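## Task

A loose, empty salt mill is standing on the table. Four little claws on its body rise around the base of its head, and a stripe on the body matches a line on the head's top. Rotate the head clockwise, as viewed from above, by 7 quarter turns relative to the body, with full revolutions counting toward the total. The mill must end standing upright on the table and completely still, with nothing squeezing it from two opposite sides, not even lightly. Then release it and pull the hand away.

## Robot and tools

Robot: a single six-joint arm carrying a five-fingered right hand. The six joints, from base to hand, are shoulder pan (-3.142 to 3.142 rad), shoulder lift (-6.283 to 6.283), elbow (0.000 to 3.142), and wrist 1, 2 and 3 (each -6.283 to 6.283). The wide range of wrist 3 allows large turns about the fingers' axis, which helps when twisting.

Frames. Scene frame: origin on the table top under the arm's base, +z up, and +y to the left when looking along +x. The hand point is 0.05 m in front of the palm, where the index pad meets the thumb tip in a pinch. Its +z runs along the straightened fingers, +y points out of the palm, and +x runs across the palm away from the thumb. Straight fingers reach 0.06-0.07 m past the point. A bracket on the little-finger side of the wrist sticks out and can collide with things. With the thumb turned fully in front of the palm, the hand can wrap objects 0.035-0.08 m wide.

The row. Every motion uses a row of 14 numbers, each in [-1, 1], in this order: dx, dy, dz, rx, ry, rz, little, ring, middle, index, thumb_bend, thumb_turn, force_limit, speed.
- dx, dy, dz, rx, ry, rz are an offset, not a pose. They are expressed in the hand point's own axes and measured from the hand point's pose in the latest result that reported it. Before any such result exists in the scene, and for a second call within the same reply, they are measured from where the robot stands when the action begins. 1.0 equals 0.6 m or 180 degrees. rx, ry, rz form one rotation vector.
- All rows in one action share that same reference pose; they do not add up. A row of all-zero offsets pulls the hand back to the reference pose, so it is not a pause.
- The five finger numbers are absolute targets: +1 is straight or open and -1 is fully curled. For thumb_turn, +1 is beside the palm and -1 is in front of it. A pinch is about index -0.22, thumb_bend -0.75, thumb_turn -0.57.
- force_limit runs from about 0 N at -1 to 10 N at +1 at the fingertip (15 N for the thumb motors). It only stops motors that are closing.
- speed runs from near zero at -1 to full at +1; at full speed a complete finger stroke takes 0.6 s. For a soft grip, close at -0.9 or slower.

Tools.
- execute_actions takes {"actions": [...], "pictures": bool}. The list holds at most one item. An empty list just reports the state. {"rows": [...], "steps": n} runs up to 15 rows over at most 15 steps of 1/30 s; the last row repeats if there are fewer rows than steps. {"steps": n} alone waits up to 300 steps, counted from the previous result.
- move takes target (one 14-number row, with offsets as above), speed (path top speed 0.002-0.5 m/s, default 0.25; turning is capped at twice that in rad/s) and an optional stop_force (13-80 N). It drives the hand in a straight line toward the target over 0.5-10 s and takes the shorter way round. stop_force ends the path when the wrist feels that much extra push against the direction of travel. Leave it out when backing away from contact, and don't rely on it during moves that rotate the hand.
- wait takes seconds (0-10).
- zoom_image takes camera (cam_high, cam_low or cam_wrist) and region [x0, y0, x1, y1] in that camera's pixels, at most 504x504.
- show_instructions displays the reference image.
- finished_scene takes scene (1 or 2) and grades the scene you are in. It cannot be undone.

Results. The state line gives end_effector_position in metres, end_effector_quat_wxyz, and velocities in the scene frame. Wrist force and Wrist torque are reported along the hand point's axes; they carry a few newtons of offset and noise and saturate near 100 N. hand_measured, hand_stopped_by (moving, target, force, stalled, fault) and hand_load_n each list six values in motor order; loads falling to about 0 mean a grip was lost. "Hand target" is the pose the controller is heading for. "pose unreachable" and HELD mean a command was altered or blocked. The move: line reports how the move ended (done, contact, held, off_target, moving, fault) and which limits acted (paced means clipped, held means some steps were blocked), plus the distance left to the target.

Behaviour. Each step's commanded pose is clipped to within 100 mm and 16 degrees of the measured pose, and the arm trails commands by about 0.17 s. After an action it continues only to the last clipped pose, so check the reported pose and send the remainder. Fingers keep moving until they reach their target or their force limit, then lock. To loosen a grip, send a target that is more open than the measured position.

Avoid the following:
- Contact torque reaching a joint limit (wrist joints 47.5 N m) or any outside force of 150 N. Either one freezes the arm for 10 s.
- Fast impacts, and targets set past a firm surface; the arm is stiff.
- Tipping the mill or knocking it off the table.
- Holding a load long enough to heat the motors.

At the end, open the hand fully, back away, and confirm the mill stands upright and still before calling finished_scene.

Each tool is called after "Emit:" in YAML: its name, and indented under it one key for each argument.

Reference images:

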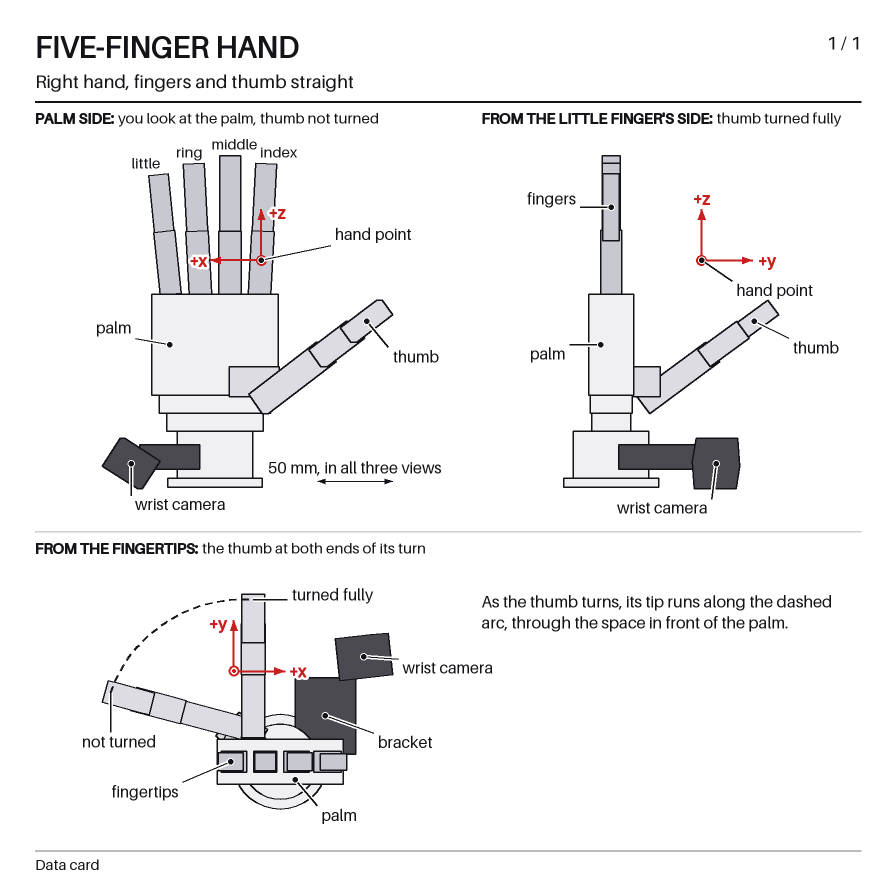

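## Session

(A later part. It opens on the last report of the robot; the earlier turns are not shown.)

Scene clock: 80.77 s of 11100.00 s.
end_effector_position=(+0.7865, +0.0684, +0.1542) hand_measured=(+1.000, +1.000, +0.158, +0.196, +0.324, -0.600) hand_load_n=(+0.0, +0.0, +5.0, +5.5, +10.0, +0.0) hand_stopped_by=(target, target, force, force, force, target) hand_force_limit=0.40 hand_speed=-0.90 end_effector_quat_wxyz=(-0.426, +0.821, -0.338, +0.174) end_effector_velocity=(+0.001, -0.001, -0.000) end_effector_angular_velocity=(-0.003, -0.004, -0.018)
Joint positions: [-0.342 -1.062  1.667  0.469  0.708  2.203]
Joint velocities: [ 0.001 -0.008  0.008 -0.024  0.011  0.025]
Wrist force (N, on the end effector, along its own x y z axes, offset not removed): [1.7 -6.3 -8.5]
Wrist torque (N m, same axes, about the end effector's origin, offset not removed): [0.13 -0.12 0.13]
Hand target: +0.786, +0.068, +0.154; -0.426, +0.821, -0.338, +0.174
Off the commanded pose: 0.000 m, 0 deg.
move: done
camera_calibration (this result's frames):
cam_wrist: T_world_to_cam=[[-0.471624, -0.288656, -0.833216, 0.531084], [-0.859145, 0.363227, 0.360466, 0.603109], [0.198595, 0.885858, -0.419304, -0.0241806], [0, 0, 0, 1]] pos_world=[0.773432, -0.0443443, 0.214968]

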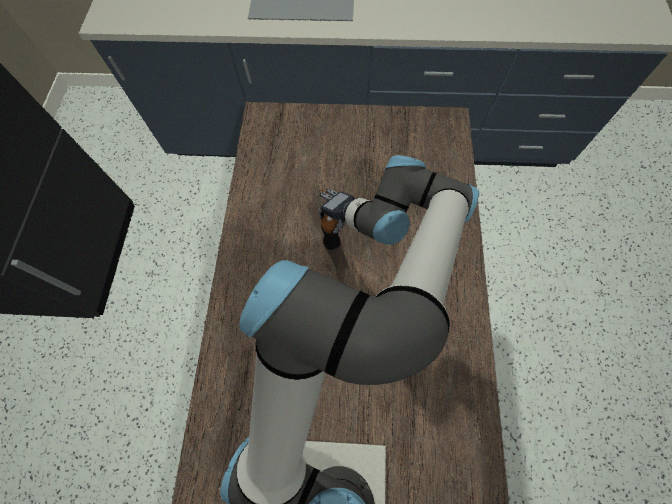

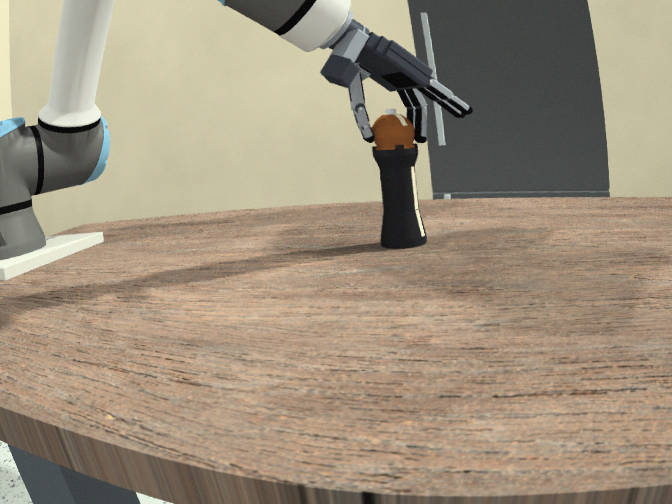

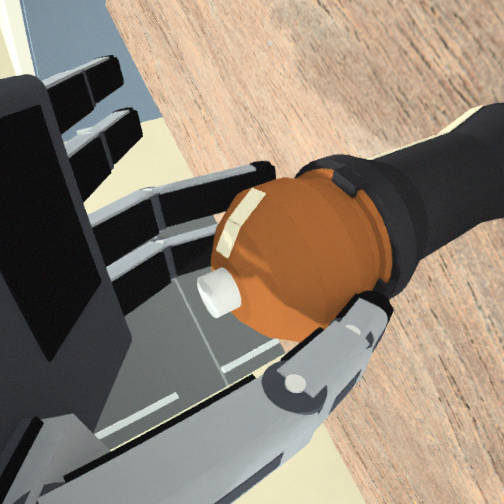

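Emit:
move:
  target: [0,0.0005,0.0004,0,0.4085,0.2885,1,1,-0.4,-0.4,-0.7,-0.6,0.4,-0.9]
  speed: 0.25

Emit:
move:
  target: [0,0.0005,0.0004,0,0.4085,0.2885,1,1,-0.4,-0.4,-0.7,-0.6,0.4,-0.9]
  speed: 0.25

Emit:
move:
  target: [0,0.0003,0.0002,0,0.18,0.127,1,1,-0.4,-0.4,-0.7,-0.6,0.4,-0.9]
  speed: 0.25

Emit:
zoom_image:
  camera: "cam_low"
  region: [300, 50, 500, 250]

Scene clock: 86.43 s of 11100.00 s.
end_effector_position=(+0.7867, +0.0683, +0.1534) hand_measured=(+1.000, +1.000, +0.158, +0.196, +0.324, -0.600) hand_load_n=(+0.0, +0.0, +5.0, +5.5, +10.5, +0.0) hand_stopped_by=(target, target, force, force, force, target) hand_force_limit=0.40 hand_speed=-0.90 end_effector_quat_wxyz=(+0.178, -0.343, +0.819, -0.424) end_effector_velocity=(-0.000, +0.000, +0.000) end_effector_angular_velocity=(+0.001, +0.003, -0.014)
Joint positions: [ 0.039 -1.157  1.755  0.187  2.171  3.663]
Joint velocities: [ 0.004  0.005 -0.007  0.014  0.012  0.016]
Wrist force (N, on the end effector, along its own x y z axes, offset not removed): [1.6 -4.4 -8.0]
Wrist torque (N m, same axes, about the end effector's origin, offset not removed): [0.27 -0.08 0.01]
Hand target: +0.787, +0.068, +0.153; +0.178, -0.342, +0.819, -0.424
Off the commanded pose: 0.001 m, 0 deg.
move: done
camera_calibration (this result's frames):
cam_wrist: T_world_to_cam=[[-0.290647, 0.470589, -0.833108, 0.336161], [0.362101, 0.860036, 0.359473, -0.390878], [0.885668, -0.197189, -0.420368, -0.49082], [0, 0, 0, 1]] pos_world=[0.673945, 0.0811906, 0.214244]

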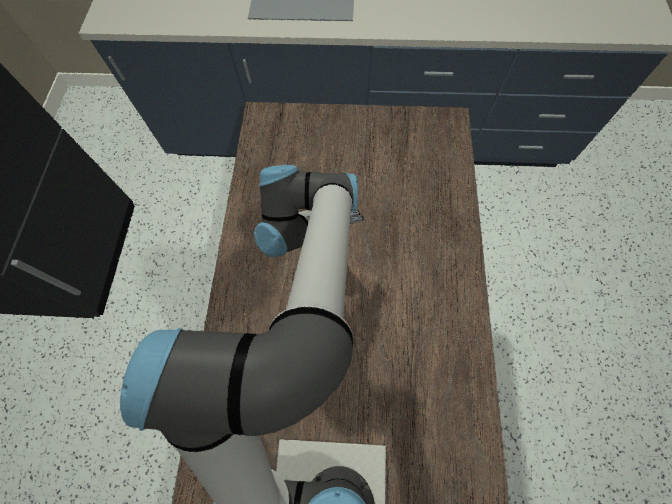

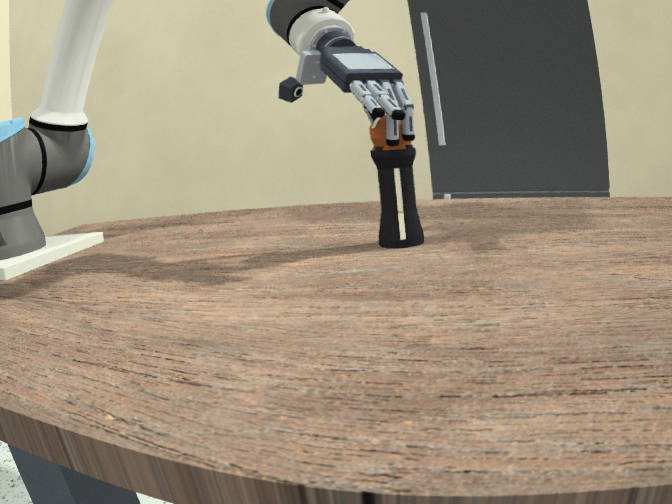

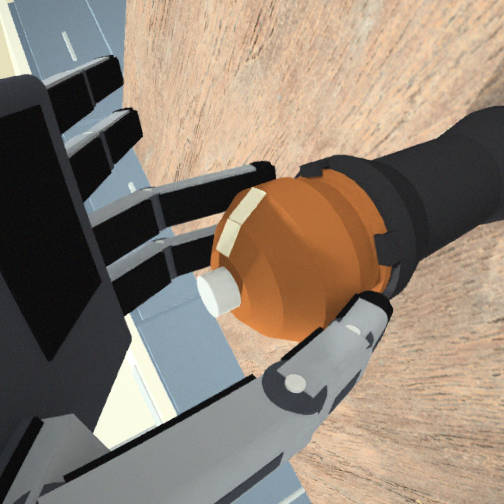

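Scene clock: 90.17 s of 11100.00 s.
end_effector_position=(+0.7866, +0.0681, +0.1534) hand_measured=(+1.000, +1.000, +0.158, +0.196, +0.324, -0.600) hand_load_n=(+0.0, +0.0, +5.0, +6.0, +9.5, +0.0) hand_stopped_by=(target, target, force, force, force, target) hand_force_limit=0.40 hand_speed=-0.90 end_effector_quat_wxyz=(-0.174, +0.337, +0.821, -0.426) end_effector_velocity=(+0.000, -0.001, +0.000) end_effector_angular_velocity=(-0.001, +0.002, -0.016)
Joint positions: [ 0.091 -0.629  1.166  1.836  2.152  5.787]
Joint velocities: [-0.003  0.003 -0.005  0.01  -0.009  0.011]
Wrist force (N, on the end effector, along its own x y z axes, offset not removed): [1.7 -3.8 -4.0]
Wrist torque (N m, same axes, about the end effector's origin, offset not removed): [0.32 -0.23 0.19]
Hand target: +0.787, +0.068, +0.153; -0.174, +0.338, +0.821, -0.426
Off the commanded pose: 0.000 m, 0 deg.
move: done
camera_calibration (this result's frames):
cam_wrist: T_world_to_cam=[[0.470471, 0.289772, -0.833481, -0.250084], [0.859973, -0.362235, 0.359489, -0.699028], [-0.197746, -0.8859, -0.419617, 0.408215], [0, 0, 0, 1]] pos_world=[0.799525, 0.180892, 0.214146]

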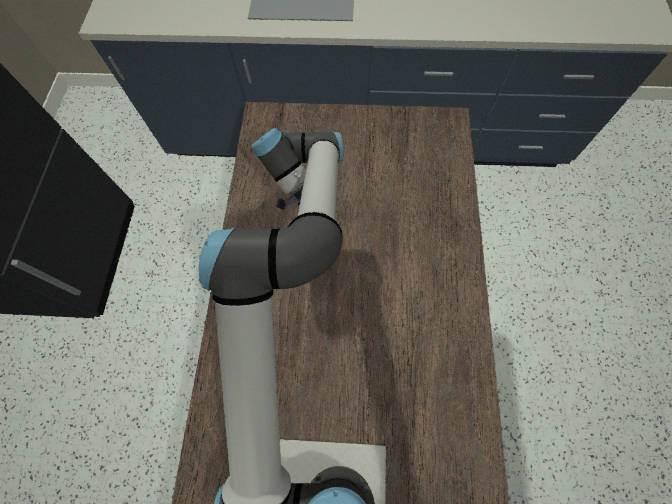

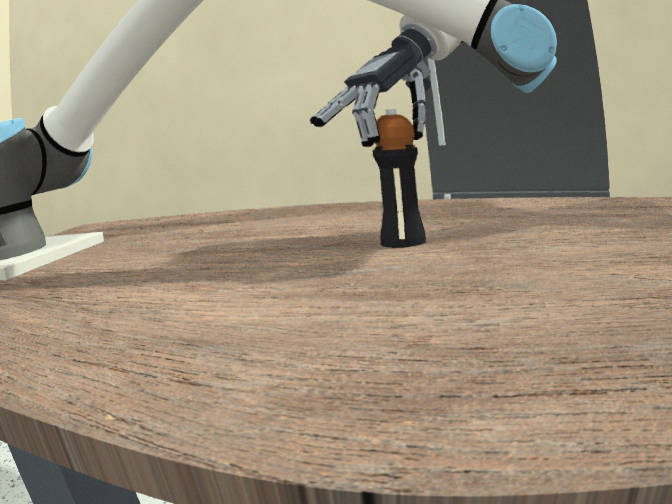

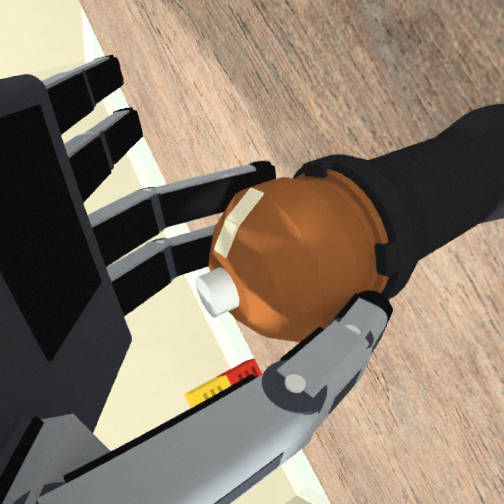

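Scene clock: 92.10 s of 11100.00 s.
end_effector_position=(+0.7867, +0.0682, +0.1533) hand_measured=(+1.000, +1.000, +0.158, +0.196, +0.324, -0.600) hand_load_n=(+0.0, +0.0, +4.0, +4.5, +10.0, +1.0) hand_stopped_by=(target, target, force, force, force, target) hand_force_limit=0.40 hand_speed=-0.90 end_effector_quat_wxyz=(-0.308, +0.595, +0.659, -0.342) end_effector_velocity=(-0.000, -0.000, +0.002) end_effector_angular_velocity=(-0.000, -0.002, -0.018)
Joint positions: [-0.019 -0.553  1.037  2.037  1.701  6.181]
Joint velocities: [-0.004 -0.002  0.     0.001 -0.011  0.008]
Wrist force (N, on the end effector, along its own x y z axes, offset not removed): [-1.5 -2.8 -7.7]
Wrist torque (N m, same axes, about the end effector's origin, offset not removed): [0.22 0.09 0.03]
Hand target: +0.787, +0.068, +0.153; -0.308, +0.595, +0.659, -0.342
Off the commanded pose: 0.000 m, 0 deg.
move: done
camera_calibration (this result's frames):
cam_wrist: T_world_to_cam=[[0.547274, -0.0760091, -0.833495, -0.285642], [0.43273, -0.826733, 0.359524, -0.331293], [-0.716404, -0.557437, -0.419558, 0.793895], [0, 0, 0, 1]] pos_world=[0.868435, 0.146944, 0.214112]

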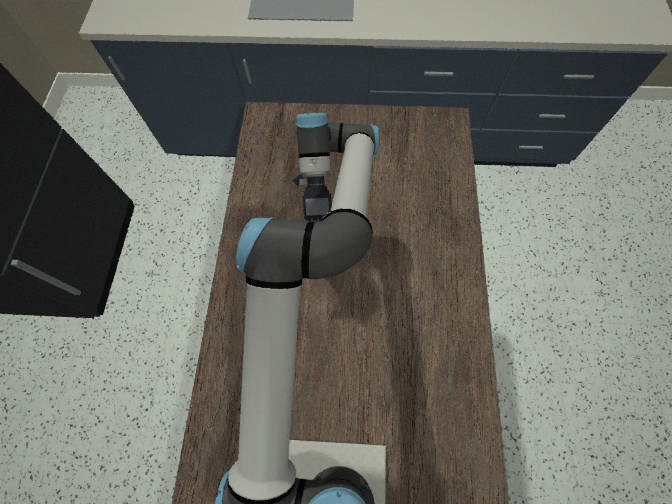

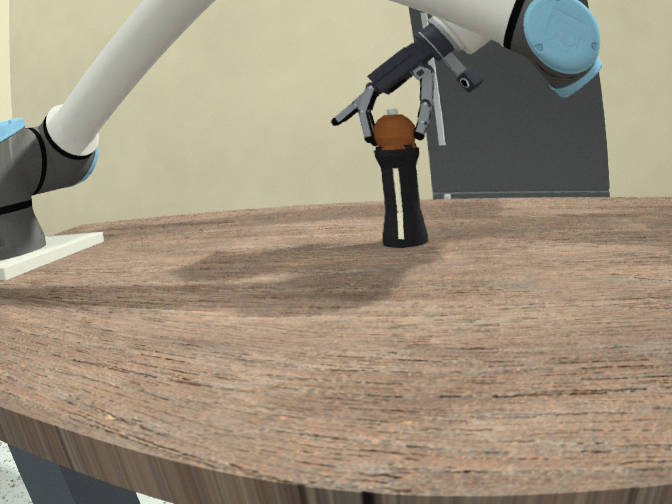

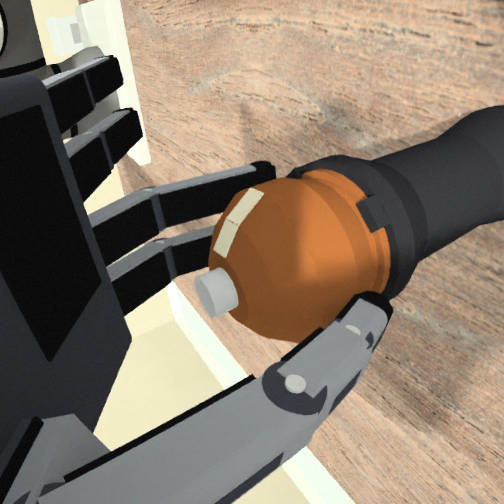

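Region (300, 50, 500, 250) of cam_low's 672x504 image, scaled by 2.520, with more detail than that image has.

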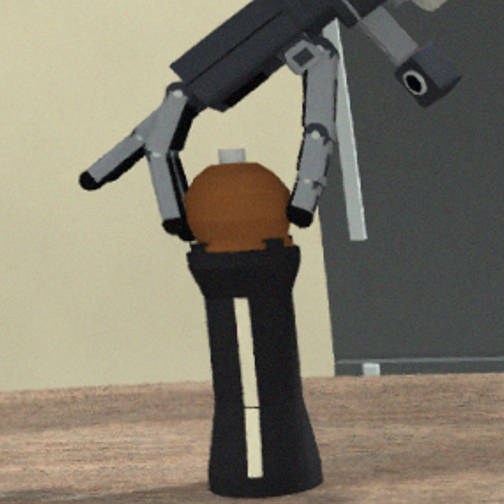

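Emit:
execute_actions:
  actions:
    - {"rows":[[0,-0.0014,-0.001,0,0,0,1,1,0.42,0.45,0.75,-0.6,0.4,-0.3]],"steps":15}
  pictures: false

Emit:
move:
  target: [0,-0.0068,-0.0048,0,-0.613,-0.433,1,1,0.42,0.45,0.75,-0.6,0.4,-0.3]
  speed: 0.4

Emit:
execute_actions:
  actions:
    - {"rows":[[0,0,0,0,0,0,1,1,-0.3,-0.3,-0.6,-0.6,-0.85,-0.85]],"steps":15}
  pictures: false

Emit:
wait:
  seconds: 2.8

Scene clock: 94.43 s of 11100.00 s.
end_effector_position=(+0.7867, +0.0682, +0.1543) hand_measured=(+1.000, +1.000, +0.420, +0.450, +0.612, -0.600) hand_load_n=(+0.0, +0.0, +0.0, +0.0, +0.0, +0.0) hand_stopped_by=(target, target, target, target, moving, target) hand_force_limit=0.40 hand_speed=-0.30 end_effector_quat_wxyz=(-0.308, +0.595, +0.659, -0.342) end_effector_velocity=(+0.000, +0.001, +0.001) end_effector_angular_velocity=(-0.000, -0.001, +0.002)
Joint positions: [-0.019 -0.554  1.037  2.039  1.7    6.181]
Joint velocities: [ 0.002 -0.001 -0.     0.    -0.     0.   ]
Wrist force (N, on the end effector, along its own x y z axes, offset not removed): [-4.1 -0.9 -1.0]
Wrist torque (N m, same axes, about the end effector's origin, offset not removed): [0.06 0.40 -0.07]
Hand target: +0.787, +0.068, +0.154; -0.308, +0.595, +0.659, -0.342
Off the commanded pose: 0.000 m, 0 deg.
Steps of this call (steps 1 to 55: nothing new was sent; steps 56 to 70: all 15 steps of this action). Readings (end_effector_position | what the end effector reports):
56: (+0.7867, +0.0682, +0.1533) | hand_measured=(+1.000, +1.000, +0.158, +0.196, +0.324, -0.600) hand_load_n=(+0.0, +0.0, +4.0, +4.5, +10.0, +1.0) hand_stopped_by=(target, target, moving, moving, moving, target) hand_force_limit=0.40 hand_speed=-0.30
57: (+0.7867, +0.0682, +0.1533) | hand_measured=(+1.000, +1.000, +0.158, +0.196, +0.324, -0.600) hand_load_n=(+0.0, +0.0, +4.0, +4.5, +10.0, +1.0) hand_stopped_by=(target, target, moving, moving, moving, target) hand_force_limit=0.40 hand_speed=-0.30
59: (+0.7867, +0.0682, +0.1536) | hand_measured=(+1.000, +1.000, +0.192, +0.230, +0.342, -0.600) hand_load_n=(+0.0, +0.0, +0.0, +0.0, +0.0, +0.0) hand_stopped_by=(target, target, moving, moving, moving, target) hand_force_limit=0.40 hand_speed=-0.30
63: (+0.7867, +0.0681, +0.1540) | hand_measured=(+1.000, +1.000, +0.348, +0.386, +0.440, -0.600) hand_load_n=(+0.0, +0.0, +0.0, +0.0, +0.0, +0.0) hand_stopped_by=(target, target, moving, moving, moving, target) hand_force_limit=0.40 hand_speed=-0.30
70: the state above

Scene clock: 98.13 s of 11100.00 s.
end_effector_position=(+0.7866, +0.0688, +0.1565) hand_measured=(+1.000, +1.000, +0.420, +0.450, +0.750, -0.600) hand_load_n=(+0.0, +0.0, +0.0, +0.0, +0.0, +0.0) hand_stopped_by=(target, target, target, target, target, target) hand_force_limit=0.40 hand_speed=-0.30 end_effector_quat_wxyz=(-0.182, +0.349, +0.814, -0.428) end_effector_velocity=(-0.000, -0.000, -0.000) end_effector_angular_velocity=(+0.000, -0.001, -0.001)
Joint positions: [ 0.089 -0.623  1.155  1.865  2.135  5.819]
Joint velocities: [-0.    -0.     0.    -0.001 -0.     0.   ]
Wrist force (N, on the end effector, along its own x y z axes, offset not removed): [-0.7 -0.5 -4.7]
Wrist torque (N m, same axes, about the end effector's origin, offset not removed): [0.23 -0.16 0.10]
Hand target: +0.787, +0.069, +0.156; -0.182, +0.349, +0.814, -0.428
Off the commanded pose: 0.003 m, 97 deg; orientation clipped at the last step of the last action.
move: held; limits=paced,held; held on 67 of 100 steps, including the last
pose unreachable: on one or more control steps of this call an arm could not follow its commanded pose, so it was not sent that pose on those steps. On the call's last step it was still not sent that pose. It may still have moved: this result reports where it is.
cause: the commanded pose would bring two parts of the arm too close to each other (joints 4 (wrist 1) to 6 (wrist 3) lie between them).
camera_calibration (this result's frames):
cam_wrist: T_world_to_cam=[[0.473793, 0.267701, -0.838961, -0.24795], [0.85029, -0.386998, 0.356705, -0.690167], [-0.229186, -0.882365, -0.410981, 0.433241], [0, 0, 0, 1]] pos_world=[0.803612, 0.18156, 0.216219]

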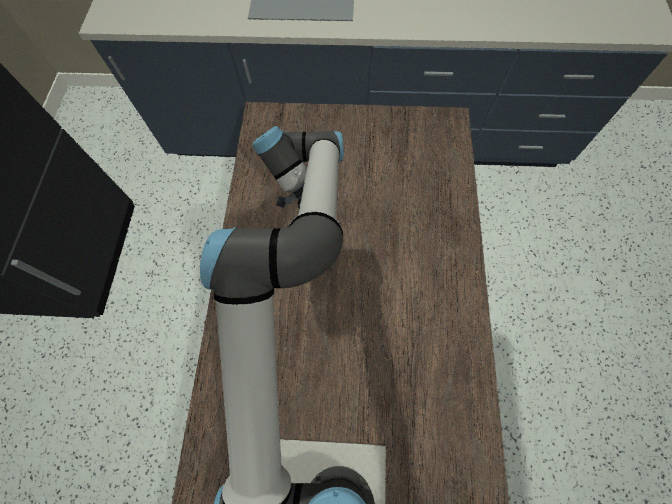

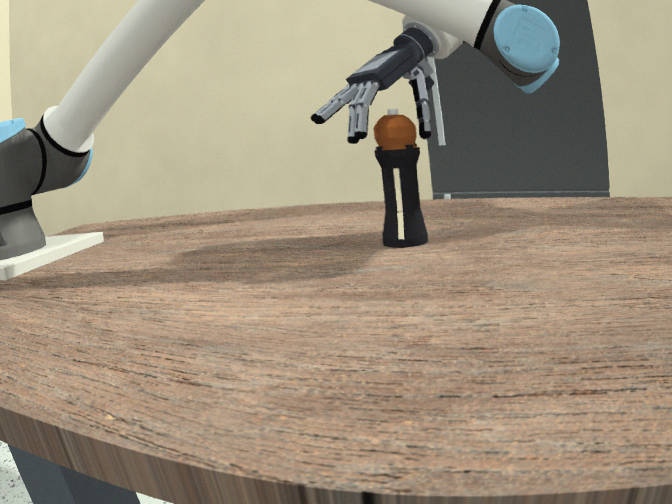

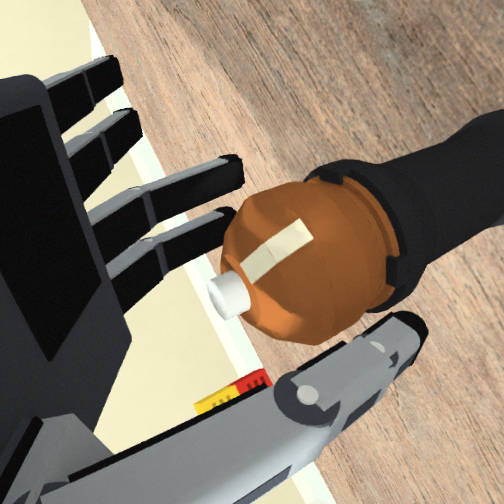

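Scene clock: 98.63 s of 11100.00 s.
end_effector_position=(+0.7866, +0.0688, +0.1565) hand_measured=(+1.000, +1.000, +0.320, +0.350, +0.688, -0.600) hand_load_n=(+0.0, +0.0, +0.0, +0.0, +0.0, +0.0) hand_stopped_by=(target, target, moving, moving, moving, target) hand_force_limit=-0.85 hand_speed=-0.85 end_effector_quat_wxyz=(-0.182, +0.349, +0.814, -0.428) end_effector_velocity=(-0.000, +0.001, -0.001) end_effector_angular_velocity=(+0.001, +0.003, +0.001)
Joint positions: [ 0.089 -0.623  1.155  1.865  2.135  5.819]
Joint velocities: [ 0.001  0.002 -0.001  0.001 -0.001 -0.001]
Wrist force (N, on the end effector, along its own x y z axes, offset not removed): [-0.6 -2.1 -1.4]
Wrist torque (N m, same axes, about the end effector's origin, offset not removed): [-0.17 -0.27 -0.03]
Hand target: +0.787, +0.069, +0.156; -0.182, +0.349, +0.814, -0.428
Off the commanded pose: 0.000 m, 0 deg.
Steps of this call (steps 1 to 15: all 15 steps of this action). Readings (end_effector_position | what the end effector reports):
1: (+0.7866, +0.0688, +0.1565) | hand_measured=(+1.000, +1.000, +0.420, +0.450, +0.750, -0.600) hand_load_n=(+0.0, +0.0, +0.0, +0.0, +0.0, +0.0) hand_stopped_by=(target, target, moving, moving, moving, target) hand_force_limit=-0.85 hand_speed=-0.85
2: (+0.7866, +0.0688, +0.1565) | hand_measured=(+1.000, +1.000, +0.420, +0.450, +0.750, -0.600) hand_load_n=(+0.0, +0.0, +0.0, +0.0, +0.0, +0.0) hand_stopped_by=(target, target, moving, moving, moving, target) hand_force_limit=-0.85 hand_speed=-0.85
4: (+0.7866, +0.0688, +0.1565) | hand_measured=(+1.000, +1.000, +0.412, +0.442, +0.746, -0.600) hand_load_n=(+0.0, +0.0, +0.0, +0.0, +0.0, +0.0) hand_stopped_by=(target, target, moving, moving, moving, target) hand_force_limit=-0.85 hand_speed=-0.85
8: (+0.7866, +0.0688, +0.1565) | hand_measured=(+1.000, +1.000, +0.380, +0.410, +0.724, -0.600) hand_load_n=(+0.0, +0.0, +0.0, +0.0, +0.0, +0.0) hand_stopped_by=(target, target, moving, moving, moving, target) hand_force_limit=-0.85 hand_speed=-0.85
15: the state above

Scene clock: 101.43 s of 11100.00 s.
end_effector_position=(+0.7866, +0.0688, +0.1565) hand_measured=(+1.000, +1.000, +0.138, +0.184, +0.442, -0.600) hand_load_n=(+0.0, +0.0, +1.5, +1.0, +1.5, +0.0) hand_stopped_by=(target, target, force, force, force, target) hand_force_limit=-0.85 hand_speed=-0.85 end_effector_quat_wxyz=(-0.182, +0.349, +0.814, -0.428) end_effector_velocity=(-0.000, +0.001, -0.001) end_effector_angular_velocity=(+0.001, +0.002, +0.002)
Joint positions: [ 0.089 -0.623  1.155  1.865  2.135  5.819]
Joint velocities: [ 0.001  0.001  0.    -0.    -0.    -0.002]
Wrist force (N, on the end effector, along its own x y z axes, offset not removed): [-0.5 0.2 1.3]
Wrist torque (N m, same axes, about the end effector's origin, offset not removed): [0.10 -0.06 0.11]
Hand target: +0.787, +0.069, +0.156; -0.182, +0.349, +0.814, -0.428
Off the commanded pose: 0.000 m, 0 deg.
Steps of this call (steps 1 to 84: nothing new was sent). Readings (end_effector_position | what the end effector reports):
1: (+0.7866, +0.0688, +0.1565) | hand_measured=(+1.000, +1.000, +0.312, +0.342, +0.682, -0.600) hand_load_n=(+0.0, +0.0, +0.0, +0.0, +0.0, +0.0) hand_stopped_by=(target, target, moving, moving, moving, target) hand_force_limit=-0.85 hand_speed=-0.85
2: (+0.7866, +0.0688, +0.1565) | hand_measured=(+1.000, +1.000, +0.304, +0.334, +0.676, -0.600) hand_load_n=(+0.0, +0.0, +0.0, +0.0, +0.0, +0.0) hand_stopped_by=(target, target, moving, moving, moving, target) hand_force_limit=-0.85 hand_speed=-0.85
4: (+0.7866, +0.0688, +0.1565) | hand_measured=(+1.000, +1.000, +0.288, +0.318, +0.666, -0.600) hand_load_n=(+0.0, +0.0, +0.0, +0.0, +0.0, +0.0) hand_stopped_by=(target, target, moving, moving, moving, target) hand_force_limit=-0.85 hand_speed=-0.85
8: (+0.7866, +0.0688, +0.1565) | hand_measured=(+1.000, +1.000, +0.254, +0.284, +0.646, -0.600) hand_load_n=(+0.0, +0.0, +0.0, +0.0, +0.0, +0.0) hand_stopped_by=(target, target, moving, moving, moving, target) hand_force_limit=-0.85 hand_speed=-0.85
84: the state above
camera_calibration (this result's frames):
cam_wrist: T_world_to_cam=[[0.473787, 0.2677, -0.838965, -0.247947], [0.850291, -0.387004, 0.356697, -0.690164], [-0.229195, -0.882363, -0.410981, 0.433245], [0, 0, 0, 1]] pos_world=[0.803612, 0.181558, 0.216216]

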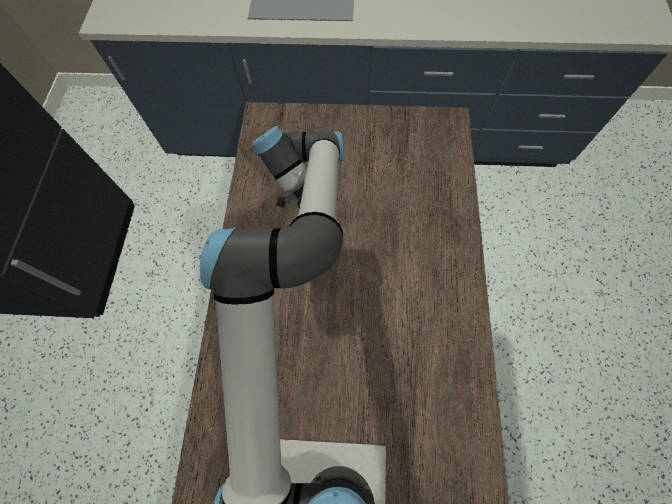

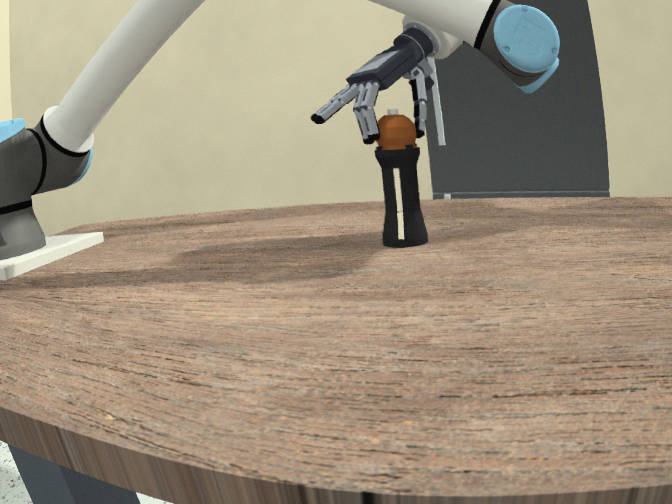

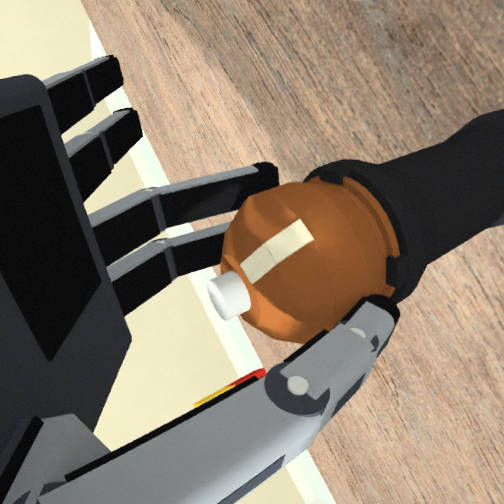

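Emit:
move:
  target: [0,-0.0055,-0.0038,-0.024,0,0,1,1,0.45,0.45,0.85,-0.6,0.4,0.3]
  speed: 0.05

Emit:
move:
  target: [0,0,0,0,-0.734,-0.594,1,1,0.45,0.45,0.85,-0.6,0.4,0.3]
  speed: 0.3

Scene clock: 103.50 s of 11100.00 s.
end_effector_position=(+0.7866, +0.0688, +0.1604) hand_measured=(+1.000, +1.000, +0.450, +0.450, +0.850, -0.600) hand_load_n=(+0.0, +0.0, +0.0, +0.0, +0.0, +0.0) hand_stopped_by=(target, target, target, target, target, target) hand_force_limit=0.40 hand_speed=0.30 end_effector_quat_wxyz=(-0.169, +0.356, +0.829, -0.397) end_effector_velocity=(+0.000, -0.000, +0.001) end_effector_angular_velocity=(+0.011, -0.014, -0.000)
Joint positions: [ 0.078 -0.654  1.169  1.801  2.108  5.769]
Joint velocities: [-0.003 -0.008  0.004 -0.016 -0.006 -0.01 ]
Wrist force (N, on the end effector, along its own x y z axes, offset not removed): [-1.4 1.5 -0.5]
Wrist torque (N m, same axes, about the end effector's origin, offset not removed): [0.34 -0.20 0.16]
Hand target: +0.787, +0.069, +0.160; -0.169, +0.356, +0.829, -0.397
Off the commanded pose: 0.000 m, 0 deg.
move: done
camera_calibration (this result's frames):
cam_wrist: T_world_to_cam=[[0.517209, 0.309259, -0.798031, -0.288263], [0.830749, -0.405614, 0.381227, -0.678832], [-0.205794, -0.860138, -0.466703, 0.423866], [0, 0, 0, 1]] pos_world=[0.80026, 0.178388, 0.226567]

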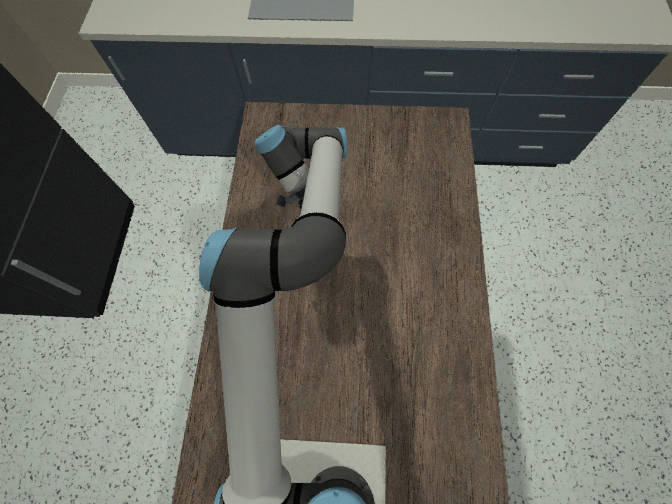

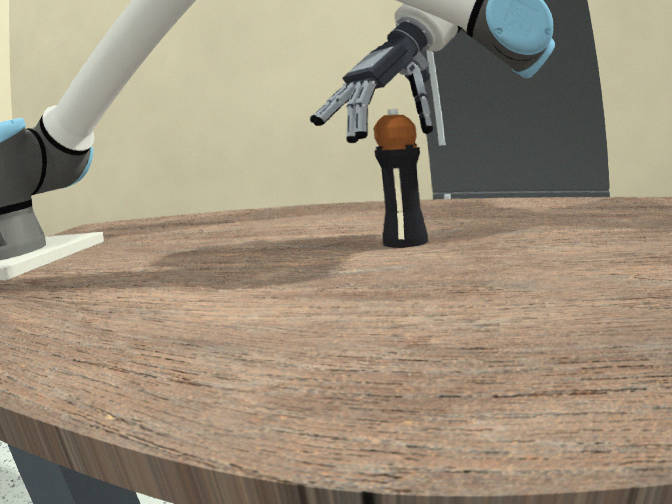

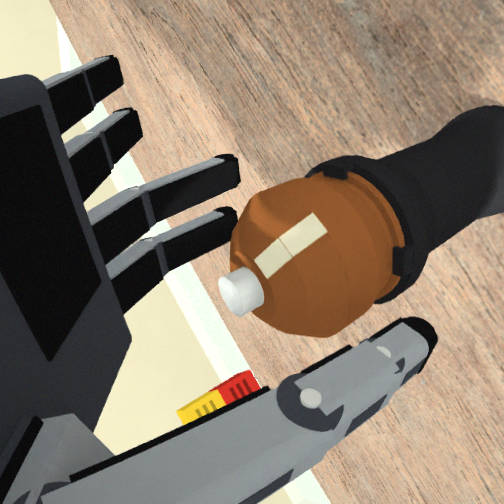

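Scene clock: 109.07 s of 11100.00 s.
end_effector_position=(+0.7865, +0.0691, +0.1605) hand_measured=(+1.000, +1.000, +0.450, +0.450, +0.850, -0.600) hand_load_n=(+0.0, +0.0, +0.0, +0.0, +0.0, +0.0) hand_stopped_by=(target, target, target, target, target, target) hand_force_limit=0.40 hand_speed=0.30 end_effector_quat_wxyz=(-0.379, +0.795, -0.427, +0.203) end_effector_velocity=(-0.001, -0.001, -0.001) end_effector_angular_velocity=(+0.000, +0.006, +0.016)
Joint positions: [-0.303 -1.133  1.712  0.358  0.891  2.445]
Joint velocities: [-0.003  0.008 -0.008  0.019 -0.01  -0.021]
Wrist force (N, on the end effector, along its own x y z axes, offset not removed): [-1.7 1.8 -1.6]
Wrist torque (N m, same axes, about the end effector's origin, offset not removed): [0.40 -0.10 0.14]
Hand target: +0.786, +0.069, +0.160; -0.379, +0.796, -0.426, +0.203
Off the commanded pose: 0.000 m, 0 deg.
move: done
camera_calibration (this result's frames):
cam_wrist: T_world_to_cam=[[-0.565478, -0.217567, -0.79555, 0.59937], [-0.746087, 0.546089, 0.380975, 0.495787], [0.351553, 0.808982, -0.471125, -0.128874], [0, 0, 0, 1]] pos_world=[0.754137, -0.0360832, 0.227231]

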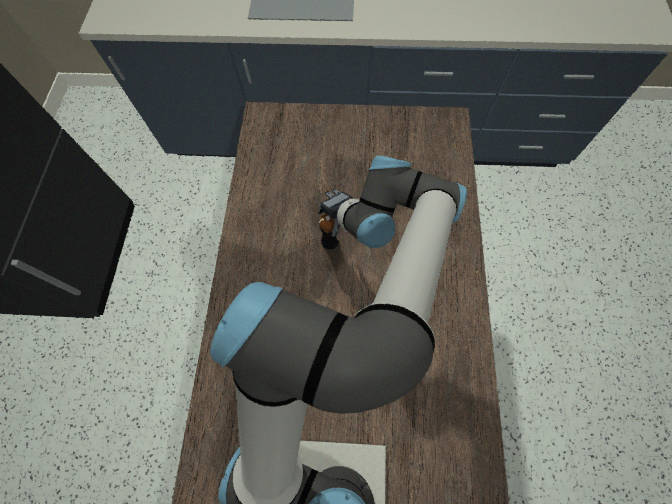

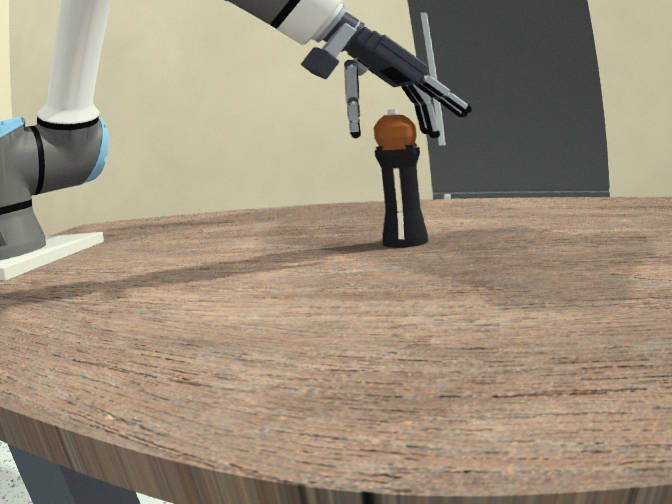

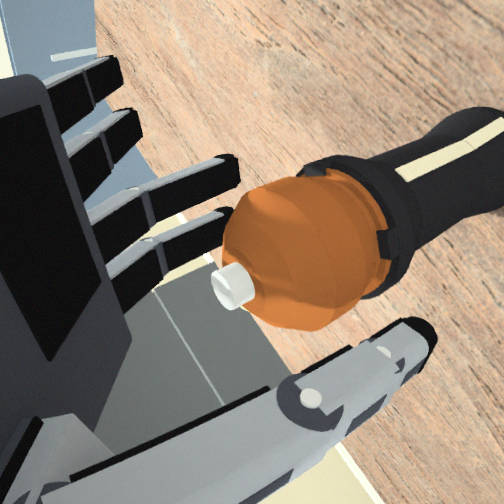

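Emit:
move:
  target: [0,0.0005,0.0047,0.022,0,0,1,1,0.35,0.35,0.55,-0.6,0.4,0]
  speed: 0.05

Emit:
execute_actions:
  actions:
    - {"rows":[[0,0,0,0,0,0,1,1,-0.3,-0.3,-0.6,-0.6,-0.85,-0.85]],"steps":15}
  pictures: false

Emit:
execute_actions:
  actions:
    - {"steps":50}
  pictures: false

Emit:
execute_actions:
  actions:
    - {"rows":[[0,0,0,0,0,0,1,1,-0.4,-0.4,-0.7,-0.6,0.5,-0.9]],"steps":15}

Scene clock: 111.27 s of 11100.00 s.
end_effector_position=(+0.7881, +0.0702, +0.1585) hand_measured=(+1.000, +1.000, +0.350, +0.350, +0.550, -0.600) hand_load_n=(+0.0, +0.0, +0.0, +0.0, +0.0, +0.0) hand_stopped_by=(target, target, target, target, target, target) hand_force_limit=0.40 hand_speed=0.00 end_effector_quat_wxyz=(-0.405, +0.782, -0.420, +0.217) end_effector_velocity=(+0.000, +0.002, -0.001) end_effector_angular_velocity=(+0.008, -0.015, +0.000)
Joint positions: [-0.318 -1.145  1.747  0.277  0.84   2.473]
Joint velocities: [-0.002 -0.003  0.01  -0.023 -0.011  0.009]
Wrist force (N, on the end effector, along its own x y z axes, offset not removed): [-1.8 2.5 -1.6]
Wrist torque (N m, same axes, about the end effector's origin, offset not removed): [0.63 0.00 0.12]
Hand target: +0.788, +0.070, +0.158; -0.406, +0.782, -0.420, +0.218
Off the commanded pose: 0.000 m, 0 deg.
move: done
camera_calibration (this result's frames):
cam_wrist: T_world_to_cam=[[-0.520023, -0.187604, -0.833295, 0.567016], [-0.766888, 0.532128, 0.35878, 0.518038], [0.376111, 0.825617, -0.42059, -0.159744], [0, 0, 0, 1]] pos_world=[0.752219, -0.0374005, 0.219444]

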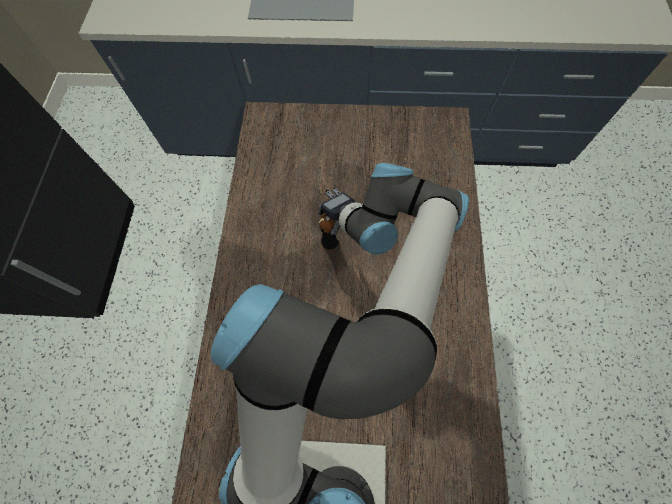

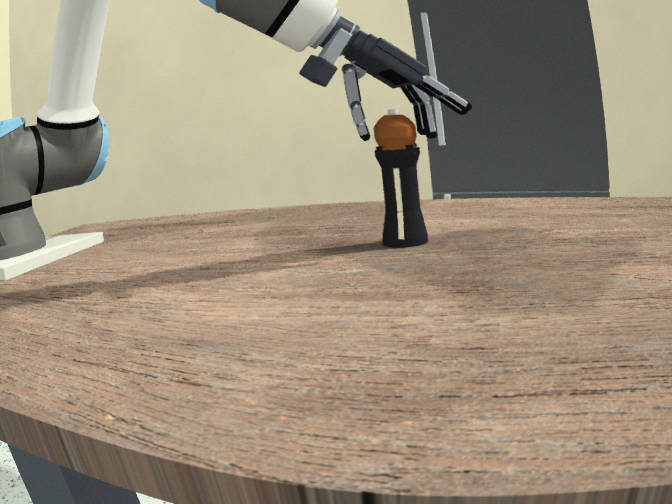

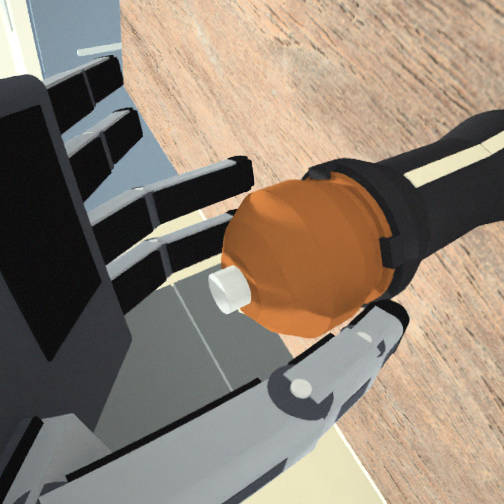

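Scene clock: 111.77 s of 11100.00 s.
end_effector_position=(+0.7881, +0.0701, +0.1586) hand_measured=(+1.000, +1.000, +0.250, +0.250, +0.488, -0.600) hand_load_n=(+0.0, +0.0, +0.0, +0.0, +0.0, +0.0) hand_stopped_by=(target, target, moving, moving, moving, target) hand_force_limit=-0.85 hand_speed=-0.85 end_effector_quat_wxyz=(-0.405, +0.782, -0.420, +0.218) end_effector_velocity=(-0.000, +0.000, -0.000) end_effector_angular_velocity=(-0.001, +0.001, +0.000)
Joint positions: [-0.318 -1.145  1.747  0.277  0.84   2.474]
Joint velocities: [ 0.001  0.     0.     0.     0.001 -0.   ]
Wrist force (N, on the end effector, along its own x y z axes, offset not removed): [-2.8 -1.3 -2.7]
Wrist torque (N m, same axes, about the end effector's origin, offset not removed): [0.02 0.18 0.00]
Hand target: +0.788, +0.070, +0.159; -0.405, +0.782, -0.420, +0.217
Off the commanded pose: 0.000 m, 0 deg.
Steps of this call (steps 1 to 15: all 15 steps of this action). Readings (end_effector_position | what the end effector reports):
1: (+0.7881, +0.0702, +0.1585) | hand_measured=(+1.000, +1.000, +0.350, +0.350, +0.550, -0.600) hand_load_n=(+0.0, +0.0, +0.0, +0.0, +0.0, +0.0) hand_stopped_by=(target, target, moving, moving, moving, target) hand_force_limit=-0.85 hand_speed=-0.85
2: (+0.7881, +0.0702, +0.1585) | hand_measured=(+1.000, +1.000, +0.350, +0.350, +0.550, -0.600) hand_load_n=(+0.0, +0.0, +0.0, +0.0, +0.0, +0.0) hand_stopped_by=(target, target, moving, moving, moving, target) hand_force_limit=-0.85 hand_speed=-0.85
4: (+0.7881, +0.0702, +0.1585) | hand_measured=(+1.000, +1.000, +0.342, +0.342, +0.546, -0.600) hand_load_n=(+0.0, +0.0, +0.0, +0.0, +0.0, +0.0) hand_stopped_by=(target, target, moving, moving, moving, target) hand_force_limit=-0.85 hand_speed=-0.85
8: (+0.7881, +0.0702, +0.1586) | hand_measured=(+1.000, +1.000, +0.310, +0.310, +0.524, -0.600) hand_load_n=(+0.0, +0.0, +0.0, +0.0, +0.0, +0.0) hand_stopped_by=(target, target, moving, moving, moving, target) hand_force_limit=-0.85 hand_speed=-0.85
15: the state above

Scene clock: 113.43 s of 11100.00 s.
end_effector_position=(+0.7881, +0.0702, +0.1585) hand_measured=(+1.000, +1.000, +0.176, +0.234, +0.332, -0.600) hand_load_n=(+0.0, +0.0, +2.0, +0.0, +1.5, +0.0) hand_stopped_by=(target, target, force, force, force, target) hand_force_limit=-0.85 hand_speed=-0.85 end_effector_quat_wxyz=(-0.405, +0.782, -0.420, +0.217) end_effector_velocity=(-0.001, +0.001, +0.001) end_effector_angular_velocity=(-0.000, -0.000, +0.002)
Joint positions: [-0.318 -1.145  1.747  0.277  0.84   2.473]
Joint velocities: [ 0.001 -0.002  0.     0.001 -0.    -0.001]
Wrist force (N, on the end effector, along its own x y z axes, offset not removed): [0.1 0.2 -2.7]
Wrist torque (N m, same axes, about the end effector's origin, offset not removed): [0.47 -0.13 0.21]
Hand target: +0.788, +0.070, +0.159; -0.405, +0.782, -0.420, +0.217
Off the commanded pose: 0.000 m, 0 deg.
Steps of this call (steps 1 to 50: nothing new was sent). Readings (end_effector_position | what the end effector reports):
1: (+0.7881, +0.0701, +0.1586) | hand_measured=(+1.000, +1.000, +0.242, +0.242, +0.482, -0.600) hand_load_n=(+0.0, +0.0, +0.0, +0.0, +0.0, +0.0) hand_stopped_by=(target, target, moving, moving, moving, target) hand_force_limit=-0.85 hand_speed=-0.85
2: (+0.7881, +0.0701, +0.1586) | hand_measured=(+1.000, +1.000, +0.234, +0.234, +0.476, -0.600) hand_load_n=(+0.0, +0.0, +0.0, +1.5, +0.0, +0.0) hand_stopped_by=(target, target, moving, force, moving, target) hand_force_limit=-0.85 hand_speed=-0.85
4: (+0.7881, +0.0701, +0.1586) | hand_measured=(+1.000, +1.000, +0.218, +0.234, +0.466, -0.600) hand_load_n=(+0.0, +0.0, +0.0, +1.5, +0.0, +0.0) hand_stopped_by=(target, target, moving, force, moving, target) hand_force_limit=-0.85 hand_speed=-0.85
8: (+0.7881, +0.0702, +0.1586) | hand_measured=(+1.000, +1.000, +0.184, +0.234, +0.446, -0.600) hand_load_n=(+0.0, +0.0, +0.5, +1.0, +0.0, +0.0) hand_stopped_by=(target, target, moving, force, moving, target) hand_force_limit=-0.85 hand_speed=-0.85
50: the state above

Scene clock: 113.93 s of 11100.00 s.
end_effector_position=(+0.7881, +0.0702, +0.1586) hand_measured=(+1.000, +1.000, +0.140, +0.200, +0.324, -0.600) hand_load_n=(+0.0, +0.0, +7.5, +8.0, +11.0, +2.0) hand_stopped_by=(target, target, force, force, force, target) hand_force_limit=0.50 hand_speed=-0.90 end_effector_quat_wxyz=(-0.405, +0.782, -0.420, +0.217) end_effector_velocity=(-0.001, +0.001, +0.000) end_effector_angular_velocity=(+0.001, +0.001, +0.000)
Joint positions: [-0.318 -1.145  1.747  0.277  0.84   2.473]
Joint velocities: [ 0.001 -0.001  0.001  0.001 -0.     0.001]
Wrist force (N, on the end effector, along its own x y z axes, offset not removed): [2.4 -10.9 -4.6]
Wrist torque (N m, same axes, about the end effector's origin, offset not removed): [-0.05 -0.45 0.24]
Hand target: +0.788, +0.070, +0.159; -0.405, +0.782, -0.420, +0.217
Off the commanded pose: 0.000 m, 0 deg.
Steps of this call (steps 1 to 15: all 15 steps of this action). Readings (end_effector_position | what the end effector reports):
1: (+0.7881, +0.0702, +0.1585) | hand_measured=(+1.000, +1.000, +0.176, +0.234, +0.332, -0.600) hand_load_n=(+0.0, +0.0, +2.0, +0.0, +1.5, +0.0) hand_stopped_by=(target, target, moving, moving, moving, target) hand_force_limit=0.50 hand_speed=-0.90
2: (+0.7881, +0.0702, +0.1585) | hand_measured=(+1.000, +1.000, +0.176, +0.234, +0.332, -0.600) hand_load_n=(+0.0, +0.0, +2.0, +0.0, +1.0, +0.0) hand_stopped_by=(target, target, moving, moving, moving, target) hand_force_limit=0.50 hand_speed=-0.90
4: (+0.7881, +0.0702, +0.1585) | hand_measured=(+1.000, +1.000, +0.172, +0.230, +0.330, -0.600) hand_load_n=(+0.0, +0.0, +2.5, +1.0, +2.5, +0.0) hand_stopped_by=(target, target, moving, moving, moving, target) hand_force_limit=0.50 hand_speed=-0.90
8: (+0.7881, +0.0702, +0.1585) | hand_measured=(+1.000, +1.000, +0.150, +0.208, +0.322, -0.600) hand_load_n=(+0.0, +0.0, +6.0, +6.0, +9.0, +1.5) hand_stopped_by=(target, target, moving, moving, moving, target) hand_force_limit=0.50 hand_speed=-0.90
15: the state above
camera_calibration (this result's frames):
cam_wrist: T_world_to_cam=[[-0.519993, -0.18762, -0.83331, 0.567021], [-0.7669, 0.532136, 0.358742, 0.51807], [0.376128, 0.825609, -0.420592, -0.15975], [0, 0, 0, 1]] pos_world=[0.752241, -0.0374083, 0.219461]

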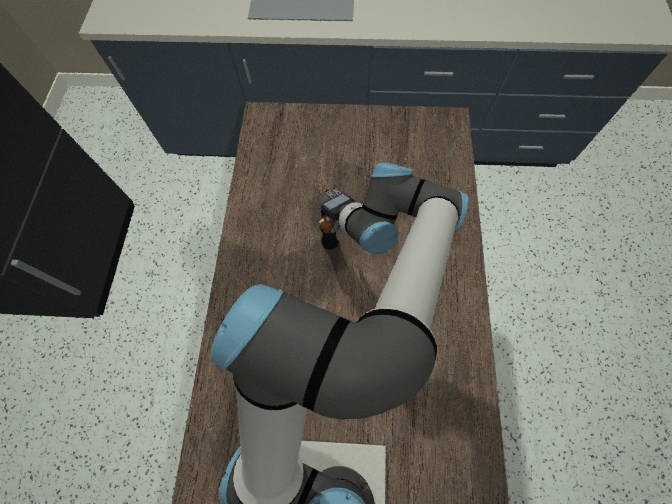

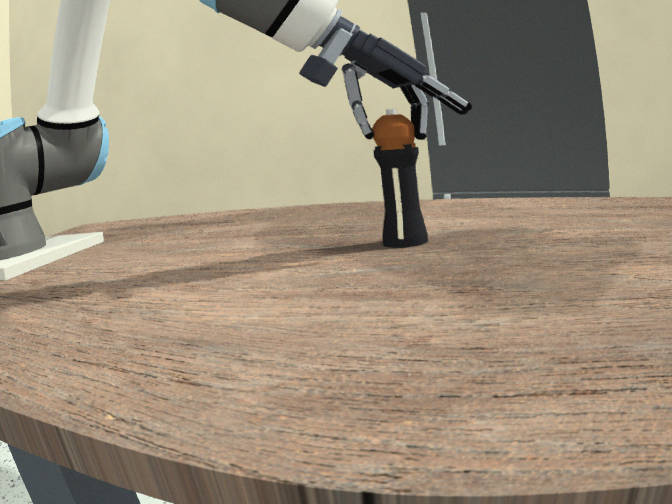

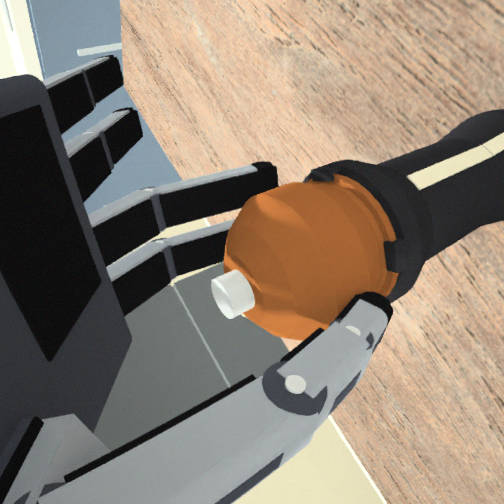

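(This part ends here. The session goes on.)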